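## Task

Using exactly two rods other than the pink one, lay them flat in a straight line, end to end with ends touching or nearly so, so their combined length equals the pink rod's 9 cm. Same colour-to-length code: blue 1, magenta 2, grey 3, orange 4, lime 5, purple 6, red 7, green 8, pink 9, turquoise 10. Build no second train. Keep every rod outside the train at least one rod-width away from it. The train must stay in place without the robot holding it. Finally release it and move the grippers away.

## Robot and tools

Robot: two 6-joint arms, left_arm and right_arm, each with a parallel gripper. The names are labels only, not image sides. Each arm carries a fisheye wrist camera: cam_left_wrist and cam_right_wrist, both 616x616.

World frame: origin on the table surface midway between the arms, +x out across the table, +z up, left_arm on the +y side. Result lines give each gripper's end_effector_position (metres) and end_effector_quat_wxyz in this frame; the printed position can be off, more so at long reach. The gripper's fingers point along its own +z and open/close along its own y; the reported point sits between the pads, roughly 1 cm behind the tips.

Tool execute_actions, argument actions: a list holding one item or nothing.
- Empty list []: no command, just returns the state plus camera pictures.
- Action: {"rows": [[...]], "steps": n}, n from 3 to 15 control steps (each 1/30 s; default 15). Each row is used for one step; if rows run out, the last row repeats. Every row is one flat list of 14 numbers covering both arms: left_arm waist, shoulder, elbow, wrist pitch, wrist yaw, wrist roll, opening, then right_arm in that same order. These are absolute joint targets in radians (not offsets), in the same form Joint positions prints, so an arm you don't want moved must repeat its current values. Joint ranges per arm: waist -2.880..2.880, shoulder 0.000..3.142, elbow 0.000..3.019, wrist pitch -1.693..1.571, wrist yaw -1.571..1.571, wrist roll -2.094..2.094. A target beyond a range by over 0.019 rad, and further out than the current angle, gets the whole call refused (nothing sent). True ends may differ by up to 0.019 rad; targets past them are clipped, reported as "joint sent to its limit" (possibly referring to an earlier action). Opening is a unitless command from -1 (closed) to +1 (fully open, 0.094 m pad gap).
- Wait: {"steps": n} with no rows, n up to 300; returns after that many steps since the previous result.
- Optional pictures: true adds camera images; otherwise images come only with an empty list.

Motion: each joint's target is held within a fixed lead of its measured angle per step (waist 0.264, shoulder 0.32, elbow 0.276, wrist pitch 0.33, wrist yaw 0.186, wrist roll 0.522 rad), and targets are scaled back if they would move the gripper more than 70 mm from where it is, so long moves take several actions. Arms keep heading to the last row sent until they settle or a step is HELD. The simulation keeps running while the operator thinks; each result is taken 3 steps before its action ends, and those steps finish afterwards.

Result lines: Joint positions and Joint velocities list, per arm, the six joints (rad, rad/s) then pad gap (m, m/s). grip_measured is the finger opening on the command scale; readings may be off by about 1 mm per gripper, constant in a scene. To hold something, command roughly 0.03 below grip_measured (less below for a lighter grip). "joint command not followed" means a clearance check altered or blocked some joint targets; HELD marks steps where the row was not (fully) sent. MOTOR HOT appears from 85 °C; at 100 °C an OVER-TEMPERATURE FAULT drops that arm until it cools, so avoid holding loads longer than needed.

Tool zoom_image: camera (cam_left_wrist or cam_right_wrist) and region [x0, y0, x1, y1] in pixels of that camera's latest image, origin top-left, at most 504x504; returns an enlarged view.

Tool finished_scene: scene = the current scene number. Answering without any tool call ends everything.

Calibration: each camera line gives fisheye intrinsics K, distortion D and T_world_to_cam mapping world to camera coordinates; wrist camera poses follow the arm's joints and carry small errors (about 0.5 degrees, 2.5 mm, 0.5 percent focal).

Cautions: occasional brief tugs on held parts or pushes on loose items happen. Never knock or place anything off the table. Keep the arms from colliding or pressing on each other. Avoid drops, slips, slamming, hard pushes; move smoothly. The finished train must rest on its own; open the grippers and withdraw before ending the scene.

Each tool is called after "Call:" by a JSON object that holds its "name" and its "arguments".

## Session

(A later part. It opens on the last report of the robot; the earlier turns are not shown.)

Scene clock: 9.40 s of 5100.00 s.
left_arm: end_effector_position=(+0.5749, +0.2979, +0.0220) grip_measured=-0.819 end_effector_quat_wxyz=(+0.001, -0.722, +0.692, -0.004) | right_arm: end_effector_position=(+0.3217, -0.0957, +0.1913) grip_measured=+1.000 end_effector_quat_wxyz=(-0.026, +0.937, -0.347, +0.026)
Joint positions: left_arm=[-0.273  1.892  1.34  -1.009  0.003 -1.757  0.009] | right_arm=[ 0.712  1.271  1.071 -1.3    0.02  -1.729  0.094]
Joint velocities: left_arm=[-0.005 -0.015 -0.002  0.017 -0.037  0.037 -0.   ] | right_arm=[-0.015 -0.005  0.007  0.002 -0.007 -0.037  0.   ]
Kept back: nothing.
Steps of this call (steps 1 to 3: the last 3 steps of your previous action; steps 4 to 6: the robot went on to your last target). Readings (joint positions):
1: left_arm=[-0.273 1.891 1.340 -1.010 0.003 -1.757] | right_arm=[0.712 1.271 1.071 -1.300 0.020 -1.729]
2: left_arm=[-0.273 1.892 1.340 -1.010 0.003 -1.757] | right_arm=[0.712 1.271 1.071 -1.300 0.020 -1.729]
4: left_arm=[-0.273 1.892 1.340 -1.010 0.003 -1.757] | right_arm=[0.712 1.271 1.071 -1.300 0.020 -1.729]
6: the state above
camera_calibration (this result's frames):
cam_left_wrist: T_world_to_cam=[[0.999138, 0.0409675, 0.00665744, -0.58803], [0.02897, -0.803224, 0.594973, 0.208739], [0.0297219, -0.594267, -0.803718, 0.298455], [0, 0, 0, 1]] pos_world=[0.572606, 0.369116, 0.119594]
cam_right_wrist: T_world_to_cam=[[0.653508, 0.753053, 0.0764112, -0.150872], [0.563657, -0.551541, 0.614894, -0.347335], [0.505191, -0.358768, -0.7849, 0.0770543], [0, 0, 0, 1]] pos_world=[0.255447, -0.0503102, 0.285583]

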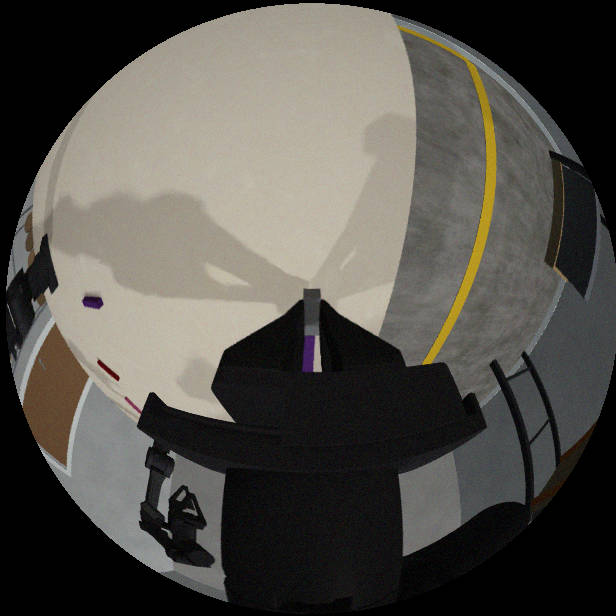

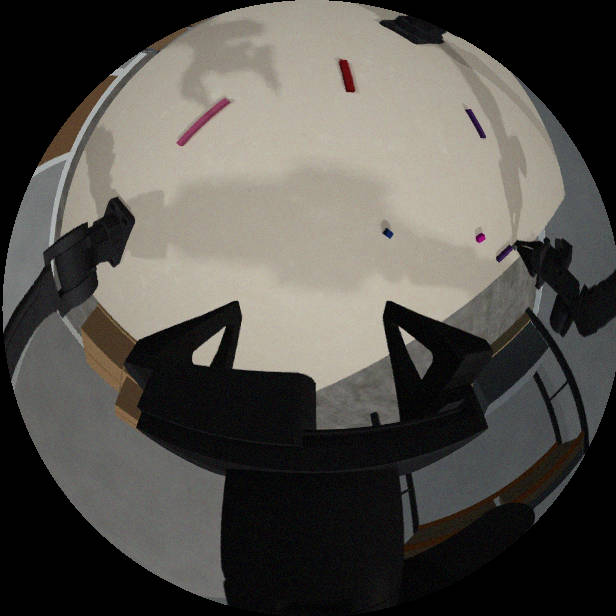

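Call:
{"name": "execute_actions", "arguments": {"actions": [{"rows":[[-0.263,1.91,1.332,-1.005,0,-1.76,-0.845,0.712,1.271,1.071,-1.3,0.02,-1.729,1],[-0.259,1.91,1.332,-1.005,0,-1.76,-0.845,0.712,1.271,1.071,-1.3,0.02,-1.729,1],[-0.256,1.91,1.33,-1.005,0,-1.76,-0.845,0.712,1.271,1.071,-1.3,0.02,-1.729,1],[-0.256,1.912,1.328,-1.005,0,-1.76,-0.845,0.712,1.271,1.071,-1.3,0.02,-1.729,1],[-0.256,1.914,1.326,-1.005,0,-1.76,-0.845,0.712,1.271,1.071,-1.3,0.02,-1.729,1],[-0.256,1.916,1.325,-1.005,0,-1.76,-0.845,0.712,1.271,1.071,-1.3,0.02,-1.729,1]],"steps":15}]}}

Call:
{"name": "execute_actions", "arguments": {"actions": [{"steps":5}], "pictures": true}}

Call:
{"name": "zoom_image", "arguments": {"camera": "cam_left_wrist", "region": [260, 270, 370, 380]}}

Scene clock: 10.10 s of 5100.00 s.
left_arm: end_effector_position=(+0.5720, +0.2985, +0.0187) grip_measured=-0.819 end_effector_quat_wxyz=(+0.001, +0.722, -0.691, +0.001) | right_arm: end_effector_position=(+0.3217, -0.0957, +0.1913) grip_measured=+1.000 end_effector_quat_wxyz=(-0.026, +0.937, -0.347, +0.026)
Joint positions: left_arm=[-0.273  1.895  1.334 -1.009  0.003 -1.757  0.009] | right_arm=[ 0.712  1.271  1.071 -1.3    0.02  -1.729  0.094]
Joint velocities: left_arm=[-0.005  0.005 -0.012  0.032 -0.007  0.007 -0.   ] | right_arm=[-0.005 -0.005 -0.002 -0.012  0.007 -0.037  0.   ]
Steps of this call (steps 1 to 9: the robot went on to your last target; steps 10 to 21: the first 12 steps of this action). Readings (joint positions):
10: left_arm=[-0.273 1.892 1.340 -1.009 0.003 -1.757] | right_arm=[0.712 1.271 1.071 -1.300 0.020 -1.729]
11: left_arm=[-0.273 1.892 1.340 -1.009 0.003 -1.757] | right_arm=[0.712 1.271 1.071 -1.300 0.020 -1.729]
13: left_arm=[-0.273 1.892 1.340 -1.009 0.003 -1.757] | right_arm=[0.712 1.271 1.071 -1.300 0.020 -1.729]
17: left_arm=[-0.273 1.893 1.336 -1.009 0.003 -1.757] | right_arm=[0.712 1.271 1.071 -1.300 0.020 -1.729]
21: the state above

Scene clock: 10.27 s of 5100.00 s.
left_arm: end_effector_position=(+0.5720, +0.2985, +0.0183) grip_measured=-0.819 end_effector_quat_wxyz=(+0.001, +0.722, -0.691, +0.001) | right_arm: end_effector_position=(+0.3217, -0.0957, +0.1913) grip_measured=+1.000 end_effector_quat_wxyz=(-0.026, +0.937, -0.347, +0.026)
Joint positions: left_arm=[-0.273  1.896  1.334 -1.009  0.003 -1.757  0.009] | right_arm=[ 0.712  1.271  1.071 -1.3    0.02  -1.729  0.094]
Joint velocities: left_arm=[-0.005 -0.015  0.007  0.002 -0.081 -0.051 -0.   ] | right_arm=[-0.024 -0.005 -0.002 -0.007 -0.037  0.022  0.   ]
Kept back: nothing.
Steps of this call (steps 1 to 3: the last 3 steps of your previous action; steps 4 to 5: the robot went on to your last target). Readings (joint positions):
1: left_arm=[-0.273 1.895 1.334 -1.009 0.003 -1.757] | right_arm=[0.712 1.271 1.071 -1.300 0.020 -1.729]
2: left_arm=[-0.273 1.895 1.334 -1.009 0.003 -1.757] | right_arm=[0.712 1.271 1.071 -1.300 0.020 -1.729]
4: left_arm=[-0.273 1.896 1.334 -1.009 0.003 -1.757] | right_arm=[0.712 1.271 1.071 -1.300 0.020 -1.729]
5: the state above
camera_calibration (this result's frames):
cam_left_wrist: T_world_to_cam=[[0.999142, 0.0413458, -0.00234461, -0.585025], [0.0346629, -0.803982, 0.593642, 0.208546], [0.0226596, -0.593214, -0.804726, 0.299658], [0, 0, 0, 1]] pos_world=[0.570504, 0.369617, 0.115969]
cam_right_wrist: T_world_to_cam=[[0.653508, 0.753053, 0.0764112, -0.150872], [0.563657, -0.551541, 0.614894, -0.347335], [0.505191, -0.358768, -0.7849, 0.0770543], [0, 0, 0, 1]] pos_world=[0.255447, -0.0503102, 0.285583]

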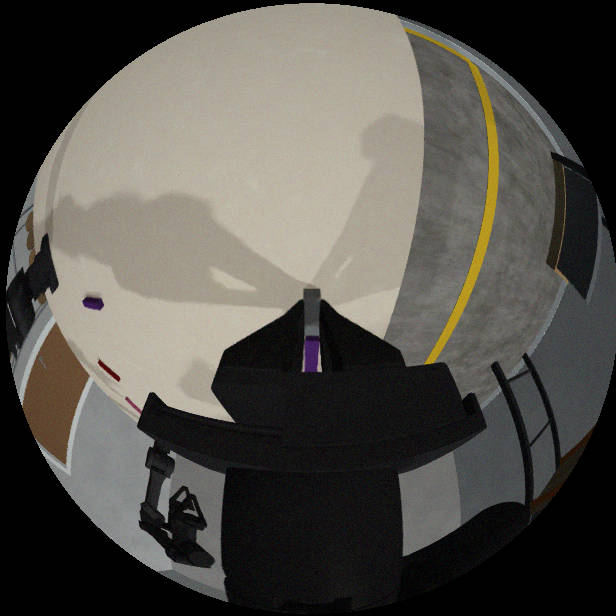

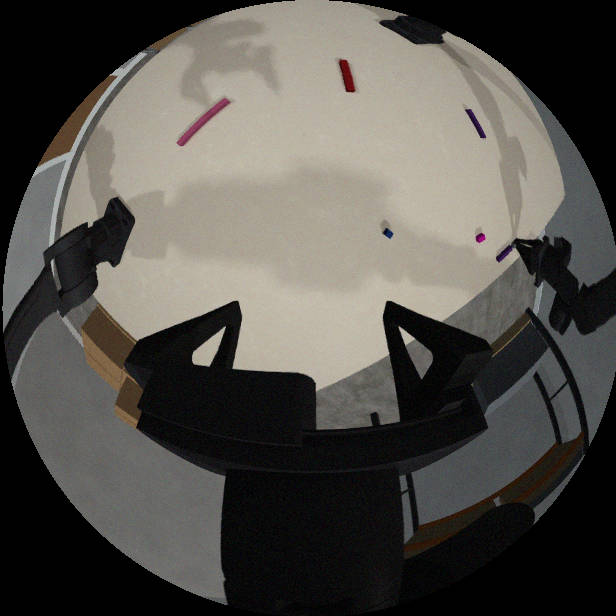

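Region (260, 270, 370, 380) of cam_left_wrist's 616x616 image, scaled by 4.582, with more detail than that image has.

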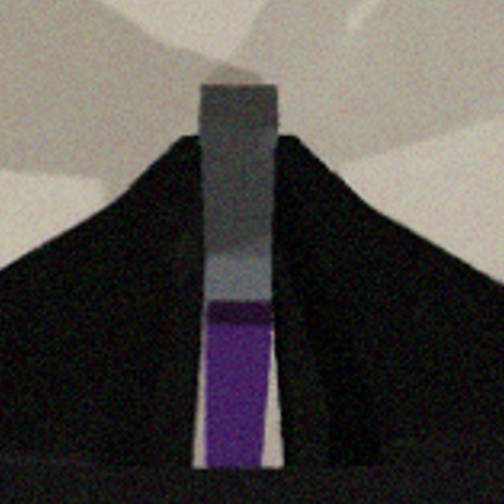

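Call:
{"name": "execute_actions", "arguments": {"actions": [{"rows":[[-0.28,1.916,1.33,-1.0,0,-1.76,-0.845,0.712,1.271,1.071,-1.3,0.02,-1.729,1],[-0.286,1.918,1.33,-0.997,0,-1.76,-0.845,0.712,1.271,1.071,-1.3,0.02,-1.729,1],[-0.29,1.92,1.33,-0.995,0,-1.76,-0.845,0.712,1.271,1.071,-1.3,0.02,-1.729,1],[-0.293,1.92,1.33,-0.995,0,-1.76,-0.845,0.712,1.271,1.071,-1.3,0.02,-1.729,1],[-0.296,1.92,1.33,-0.995,0,-1.76,-0.845,0.712,1.271,1.071,-1.3,0.02,-1.729,1]],"steps":15}]}}

Call:
{"name": "execute_actions", "arguments": {"actions": [{"steps":5}], "pictures": true}}

Call:
{"name": "zoom_image", "arguments": {"camera": "cam_left_wrist", "region": [260, 270, 370, 380]}}

Scene clock: 10.90 s of 5100.00 s.
left_arm: end_effector_position=(+0.5721, +0.2942, +0.0169) grip_measured=-0.819 end_effector_quat_wxyz=(-0.001, -0.720, +0.694, -0.002) | right_arm: end_effector_position=(+0.3217, -0.0957, +0.1913) grip_measured=+1.000 end_effector_quat_wxyz=(-0.026, +0.937, -0.347, +0.026)
Joint positions: left_arm=[-0.281  1.898  1.334 -1.004  0.003 -1.757  0.009] | right_arm=[ 0.712  1.271  1.071 -1.3    0.02  -1.729  0.094]
Joint velocities: left_arm=[-0.015  0.005  0.002  0.012 -0.022  0.007 -0.001] | right_arm=[-0.005 -0.015 -0.017 -0.002 -0.007 -0.007  0.   ]
Steps of this call (steps 1 to 7: the robot went on to your last target; steps 8 to 19: the first 12 steps of this action). Readings (joint positions):
8: left_arm=[-0.273 1.896 1.334 -1.009 0.003 -1.757] | right_arm=[0.712 1.271 1.071 -1.300 0.020 -1.729]
9: left_arm=[-0.273 1.896 1.334 -1.009 0.003 -1.757] | right_arm=[0.712 1.271 1.071 -1.300 0.020 -1.729]
11: left_arm=[-0.273 1.896 1.334 -1.006 0.003 -1.757] | right_arm=[0.712 1.271 1.071 -1.300 0.020 -1.729]
15: left_arm=[-0.277 1.898 1.334 -1.004 0.003 -1.757] | right_arm=[0.712 1.271 1.071 -1.300 0.020 -1.729]
19: the state above

Scene clock: 11.07 s of 5100.00 s.
left_arm: end_effector_position=(+0.5721, +0.2940, +0.0169) grip_measured=-0.819 end_effector_quat_wxyz=(-0.001, -0.720, +0.694, -0.002) | right_arm: end_effector_position=(+0.3217, -0.0957, +0.1913) grip_measured=+1.000 end_effector_quat_wxyz=(-0.026, +0.937, -0.347, +0.026)
Joint positions: left_arm=[-0.281  1.898  1.334 -1.004  0.003 -1.757  0.009] | right_arm=[ 0.712  1.271  1.071 -1.3    0.02  -1.729  0.094]
Joint velocities: left_arm=[ 0.005 -0.015 -0.002 -0.002 -0.007 -0.037  0.   ] | right_arm=[-0.015 -0.024 -0.012 -0.002  0.081  0.007  0.   ]
Kept back: nothing.
Steps of this call (steps 1 to 3: the last 3 steps of your previous action; steps 4 to 5: the robot went on to your last target). Readings (joint positions):
1: left_arm=[-0.281 1.898 1.334 -1.004 0.003 -1.757] | right_arm=[0.712 1.271 1.071 -1.300 0.020 -1.729]
2: left_arm=[-0.281 1.898 1.334 -1.004 0.003 -1.757] | right_arm=[0.712 1.271 1.071 -1.300 0.020 -1.729]
4: left_arm=[-0.281 1.898 1.334 -1.004 0.003 -1.757] | right_arm=[0.712 1.271 1.071 -1.300 0.020 -1.729]
5: the state above
camera_calibration (this result's frames):
cam_left_wrist: T_world_to_cam=[[0.999457, 0.0329588, -0.000469172, -0.582746], [0.0267946, -0.804075, 0.593924, 0.210233], [0.0191978, -0.593613, -0.804521, 0.297972], [0, 0, 0, 1]] pos_world=[0.571076, 0.36513, 0.114589]
cam_right_wrist: T_world_to_cam=[[0.653508, 0.753053, 0.0764112, -0.150872], [0.563657, -0.551541, 0.614894, -0.347335], [0.505191, -0.358768, -0.7849, 0.0770543], [0, 0, 0, 1]] pos_world=[0.255447, -0.0503102, 0.285583]

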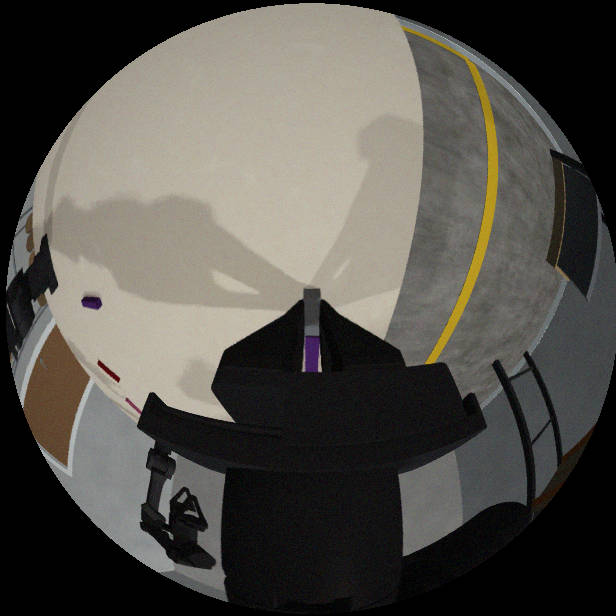

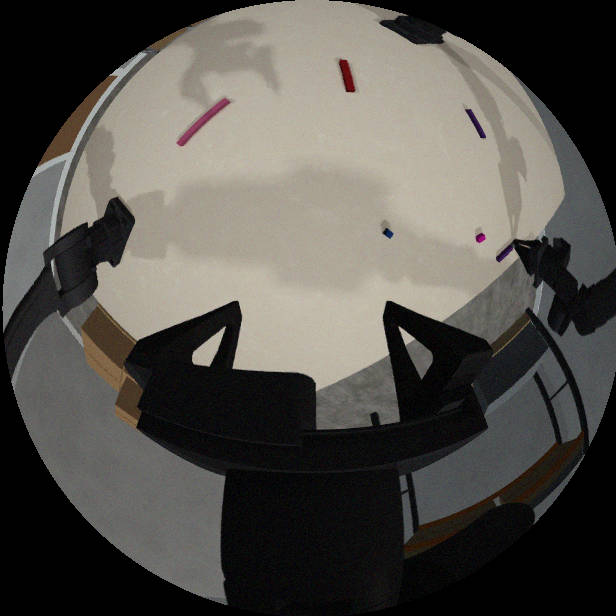

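Region (260, 270, 370, 380) of cam_left_wrist's 616x616 image, scaled by 4.582, with more detail than that image has.

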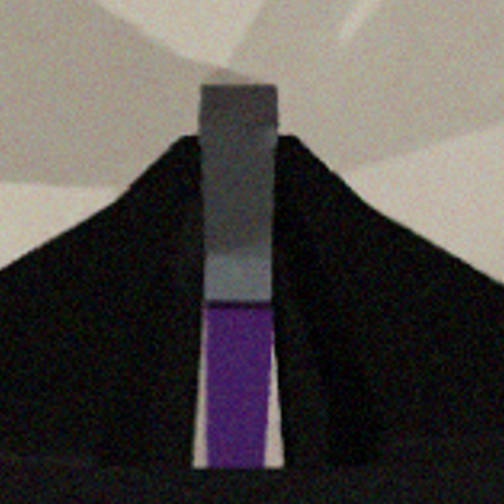

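About 1.5 mm more, then release.

Call:
{"name": "execute_actions", "arguments": {"actions": [{"rows":[[-0.299,1.921,1.33,-0.995,0,-1.76,-0.845,0.712,1.271,1.071,-1.3,0.02,-1.729,1],[-0.301,1.922,1.33,-0.995,0,-1.76,-0.845,0.712,1.271,1.071,-1.3,0.02,-1.729,1]],"steps":13}]}}

Call:
{"name": "execute_actions", "arguments": {"actions": [{"rows":[[-0.29,1.91,1.33,-1.0,0,-1.76,-0.8,0.712,1.271,1.071,-1.3,0.02,-1.729,1],[-0.29,1.91,1.33,-1.0,0,-1.76,-0.7,0.712,1.271,1.071,-1.3,0.02,-1.729,1],[-0.29,1.91,1.33,-1.0,0,-1.76,-0.55,0.712,1.271,1.071,-1.3,0.02,-1.729,1],[-0.29,1.91,1.33,-1.0,0,-1.76,-0.4,0.712,1.271,1.071,-1.3,0.02,-1.729,1]],"steps":11}], "pictures": true}}

Call:
{"name": "zoom_image", "arguments": {"camera": "cam_left_wrist", "region": [260, 270, 370, 380]}}

Scene clock: 11.60 s of 5100.00 s.
left_arm: end_effector_position=(+0.5718, +0.2922, +0.0169) grip_measured=-0.819 end_effector_quat_wxyz=(-0.001, -0.718, +0.696, -0.002) | right_arm: end_effector_position=(+0.3217, -0.0957, +0.1913) grip_measured=+1.000 end_effector_quat_wxyz=(-0.026, +0.937, -0.347, +0.026)
Joint positions: left_arm=[-0.284  1.898  1.334 -1.004  0.003 -1.757  0.009] | right_arm=[ 0.712  1.271  1.071 -1.3    0.02  -1.729  0.094]
Joint velocities: left_arm=[ 0.005 -0.005  0.007  0.007  0.007  0.037  0.001] | right_arm=[ 0.015 -0.015  0.007 -0.002 -0.022  0.022  0.   ]
Steps of this call (steps 1 to 6: the robot went on to your last target; steps 7 to 16: the first 10 steps of this action). Readings (joint positions):
7: left_arm=[-0.281 1.898 1.334 -1.004 0.003 -1.757] | right_arm=[0.712 1.271 1.071 -1.300 0.020 -1.729]
8: left_arm=[-0.281 1.898 1.334 -1.004 0.003 -1.757] | right_arm=[0.712 1.271 1.071 -1.300 0.020 -1.729]
10: left_arm=[-0.282 1.898 1.334 -1.004 0.003 -1.757] | right_arm=[0.712 1.271 1.071 -1.300 0.020 -1.729]
14: left_arm=[-0.284 1.898 1.334 -1.004 0.003 -1.757] | right_arm=[0.712 1.271 1.071 -1.300 0.020 -1.729]
16: the state above

Scene clock: 11.97 s of 5100.00 s.
left_arm: end_effector_position=(+0.5718, +0.2920, +0.0169) grip_measured=-0.402 end_effector_quat_wxyz=(-0.001, -0.718, +0.696, -0.002) | right_arm: end_effector_position=(+0.3217, -0.0957, +0.1913) grip_measured=+1.000 end_effector_quat_wxyz=(-0.026, +0.937, -0.347, +0.026)
Joint positions: left_arm=[-0.285  1.898  1.334 -1.004  0.003 -1.757  0.028] | right_arm=[ 0.712  1.271  1.071 -1.3    0.02  -1.729  0.094]
Joint velocities: left_arm=[ 0.005  0.005  0.007 -0.007 -0.095 -0.007  0.   ] | right_arm=[-0.005 -0.005 -0.002 -0.007  0.051  0.066  0.   ]
Steps of this call (steps 1 to 3: the last 3 steps of your previous action; steps 4 to 11: the first 8 steps of this action). Readings (joint positions):
4: left_arm=[-0.285 1.898 1.334 -1.004 0.003 -1.757] | right_arm=[0.712 1.271 1.071 -1.300 0.020 -1.729]
5: left_arm=[-0.285 1.898 1.334 -1.004 0.003 -1.757] | right_arm=[0.712 1.271 1.071 -1.300 0.020 -1.729]
7: left_arm=[-0.285 1.898 1.334 -1.004 0.003 -1.757] | right_arm=[0.712 1.271 1.071 -1.300 0.020 -1.729]
11: the state above
camera_calibration (this result's frames):
cam_left_wrist: T_world_to_cam=[[0.999575, 0.0291459, -0.000469172, -0.581324], [0.023727, -0.804171, 0.593924, 0.210414], [0.0169331, -0.593682, -0.804521, 0.298105], [0, 0, 0, 1]] pos_world=[0.571037, 0.363132, 0.114589]
cam_right_wrist: T_world_to_cam=[[0.653508, 0.753053, 0.0764112, -0.150872], [0.563657, -0.551541, 0.614894, -0.347335], [0.505191, -0.358768, -0.7849, 0.0770543], [0, 0, 0, 1]] pos_world=[0.255447, -0.0503102, 0.285583]

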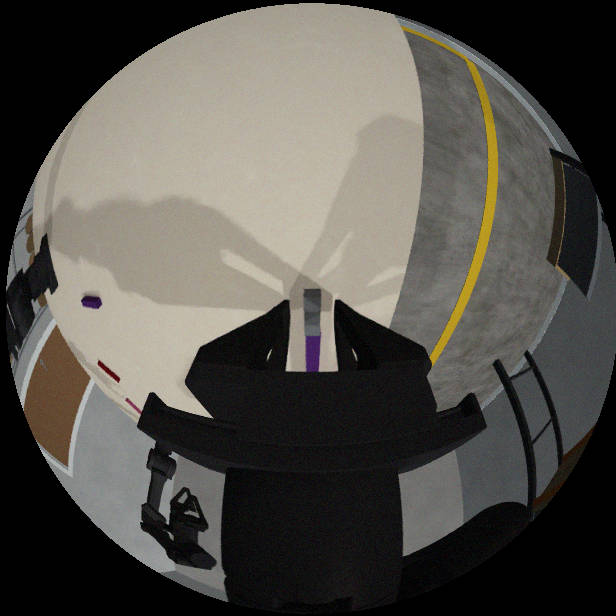

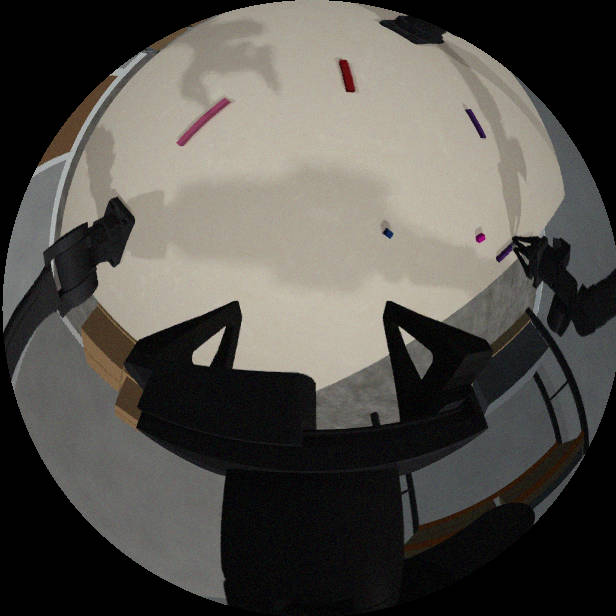

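Region (260, 270, 370, 380) of cam_left_wrist's 616x616 image, scaled by 4.582, with more detail than that image has.

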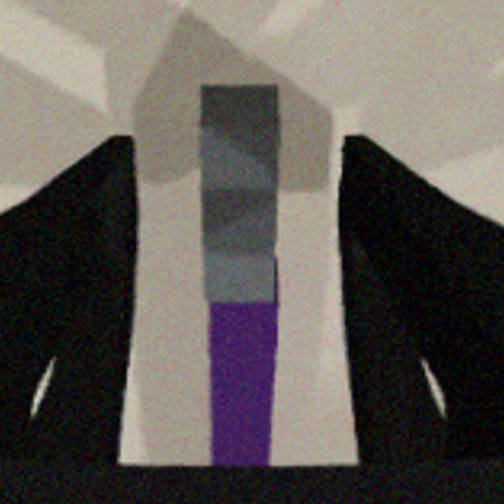

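Good. Lift away (shoulder only lifts nearly vertically while fingers open).

Call:
{"name": "execute_actions", "arguments": {"actions": [{"rows":[[-0.285,1.89,1.334,-1.005,0,-1.76,-0.1,0.712,1.271,1.071,-1.3,0.02,-1.729,1],[-0.285,1.878,1.334,-1.01,0,-1.76,0.2,0.712,1.271,1.071,-1.3,0.02,-1.729,1],[-0.285,1.862,1.334,-1.02,0,-1.76,0.5,0.712,1.271,1.071,-1.3,0.02,-1.729,1],[-0.285,1.842,1.334,-1.035,0,-1.76,0.8,0.712,1.271,1.071,-1.3,0.02,-1.729,1],[-0.285,1.82,1.334,-1.055,0,-1.76,1,0.712,1.271,1.071,-1.3,0.02,-1.729,1],[-0.285,1.795,1.334,-1.08,0,-1.76,1,0.712,1.271,1.071,-1.3,0.02,-1.729,1],[-0.285,1.77,1.334,-1.105,0,-1.76,1,0.712,1.271,1.071,-1.3,0.02,-1.729,1],[-0.285,1.745,1.334,-1.13,0,-1.76,1,0.712,1.271,1.071,-1.3,0.02,-1.729,1],[-0.285,1.72,1.334,-1.155,0,-1.76,1,0.712,1.271,1.071,-1.3,0.02,-1.729,1],[-0.285,1.70,1.334,-1.18,0,-1.76,1,0.712,1.271,1.071,-1.3,0.02,-1.729,1],[-0.285,1.682,1.334,-1.2,0,-1.76,1,0.712,1.271,1.071,-1.3,0.02,-1.729,1],[-0.285,1.668,1.334,-1.215,0,-1.76,1,0.712,1.271,1.071,-1.3,0.02,-1.729,1],[-0.285,1.658,1.334,-1.23,0,-1.76,1,0.712,1.271,1.071,-1.3,0.02,-1.729,1],[-0.285,1.65,1.334,-1.24,0,-1.76,1,0.712,1.271,1.071,-1.3,0.02,-1.729,1]],"steps":15}]}}

Call:
{"name": "execute_actions", "arguments": {"actions": [{"steps":10}], "pictures": true}}

Call:
{"name": "zoom_image", "arguments": {"camera": "cam_left_wrist", "region": [260, 220, 400, 360]}}

Scene clock: 12.67 s of 5100.00 s.
left_arm: end_effector_position=(+0.5439, +0.2963, +0.1029) grip_measured=+1.000 end_effector_quat_wxyz=(+0.002, -0.718, +0.696, -0.005) | right_arm: end_effector_position=(+0.3217, -0.0957, +0.1913) grip_measured=+1.000 end_effector_quat_wxyz=(-0.026, +0.937, -0.347, +0.026)
Joint positions: left_arm=[-0.285  1.725  1.334 -1.169  0.003 -1.757  0.094] | right_arm=[ 0.712  1.271  1.071 -1.3    0.02  -1.729  0.094]
Joint velocities: left_arm=[-0.015 -0.923  0.007 -0.579  0.007 -0.037  0.   ] | right_arm=[-0.005 -0.015 -0.002  0.002  0.007 -0.051  0.   ]
Steps of this call (steps 1 to 3: the last 3 steps of your previous action; steps 4 to 9: the robot went on to your last target; steps 10 to 21: the first 12 steps of this action). Readings (joint positions):
10: left_arm=[-0.285 1.898 1.334 -1.004 0.003 -1.757] | right_arm=[0.712 1.271 1.071 -1.300 0.020 -1.729]
11: left_arm=[-0.285 1.897 1.334 -1.004 0.003 -1.757] | right_arm=[0.712 1.271 1.071 -1.300 0.020 -1.729]
13: left_arm=[-0.285 1.892 1.334 -1.011 0.003 -1.757] | right_arm=[0.712 1.271 1.071 -1.300 0.020 -1.729]
17: left_arm=[-0.285 1.838 1.334 -1.078 0.003 -1.757] | right_arm=[0.712 1.271 1.071 -1.300 0.020 -1.729]
21: the state above

Scene clock: 13.00 s of 5100.00 s.
left_arm: end_effector_position=(+0.5287, +0.2986, +0.1519) grip_measured=+1.000 end_effector_quat_wxyz=(+0.014, -0.718, +0.696, -0.022) | right_arm: end_effector_position=(+0.3217, -0.0957, +0.1913) grip_measured=+1.000 end_effector_quat_wxyz=(-0.026, +0.937, -0.347, +0.026)
Joint positions: left_arm=[-0.285  1.62   1.334 -1.232  0.003 -1.757  0.094] | right_arm=[ 0.712  1.271  1.071 -1.3    0.02  -1.729  0.094]
Joint velocities: left_arm=[-0.015  0.132  0.002 -0.022  0.081 -0.022  0.   ] | right_arm=[-0.005 -0.005 -0.017  0.017 -0.022  0.022  0.   ]
Kept back: nothing.
Steps of this call (steps 1 to 3: the last 3 steps of your previous action; steps 4 to 10: the robot went on to your last target). Readings (joint positions):
1: left_arm=[-0.285 1.695 1.334 -1.187 0.003 -1.757] | right_arm=[0.712 1.271 1.071 -1.300 0.020 -1.729]
2: left_arm=[-0.285 1.667 1.334 -1.203 0.003 -1.757] | right_arm=[0.712 1.271 1.071 -1.300 0.020 -1.729]
4: left_arm=[-0.285 1.626 1.334 -1.223 0.003 -1.757] | right_arm=[0.712 1.271 1.071 -1.300 0.020 -1.729]
8: left_arm=[-0.285 1.611 1.334 -1.231 0.003 -1.757] | right_arm=[0.712 1.271 1.071 -1.300 0.020 -1.729]
10: the state above
camera_calibration (this result's frames):
cam_left_wrist: T_world_to_cam=[[0.998385, 0.0293307, 0.0486474, -0.545293], [-0.00577052, -0.799589, 0.60052, 0.149902], [0.0565116, -0.599831, -0.798129, 0.391301], [0, 0, 0, 1]] pos_world=[0.523165, 0.370568, 0.248817]
cam_right_wrist: T_world_to_cam=[[0.653508, 0.753053, 0.0764112, -0.150872], [0.563657, -0.551541, 0.614894, -0.347335], [0.505191, -0.358768, -0.7849, 0.0770543], [0, 0, 0, 1]] pos_world=[0.255447, -0.0503102, 0.285583]

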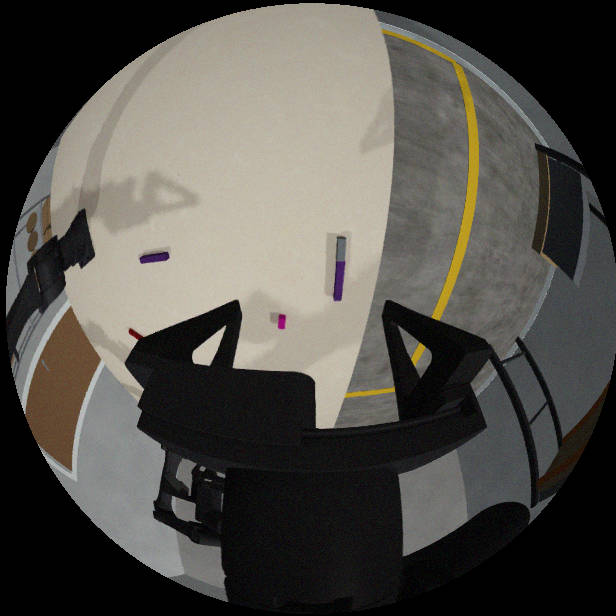

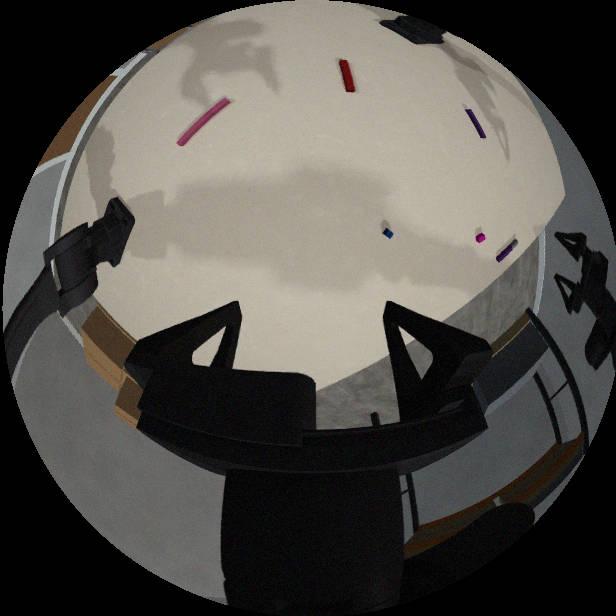

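Region (260, 220, 400, 360) of cam_left_wrist's 616x616 image, scaled by 3.600, with more detail than that image has.

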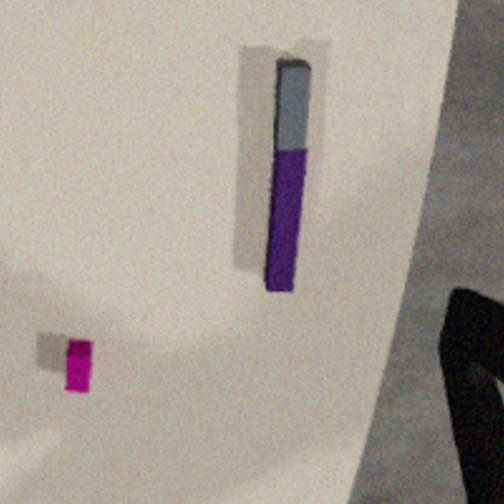

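Call:
{"name": "finished_scene", "arguments": {"scene": 2}}

The scene is finished: the task was done.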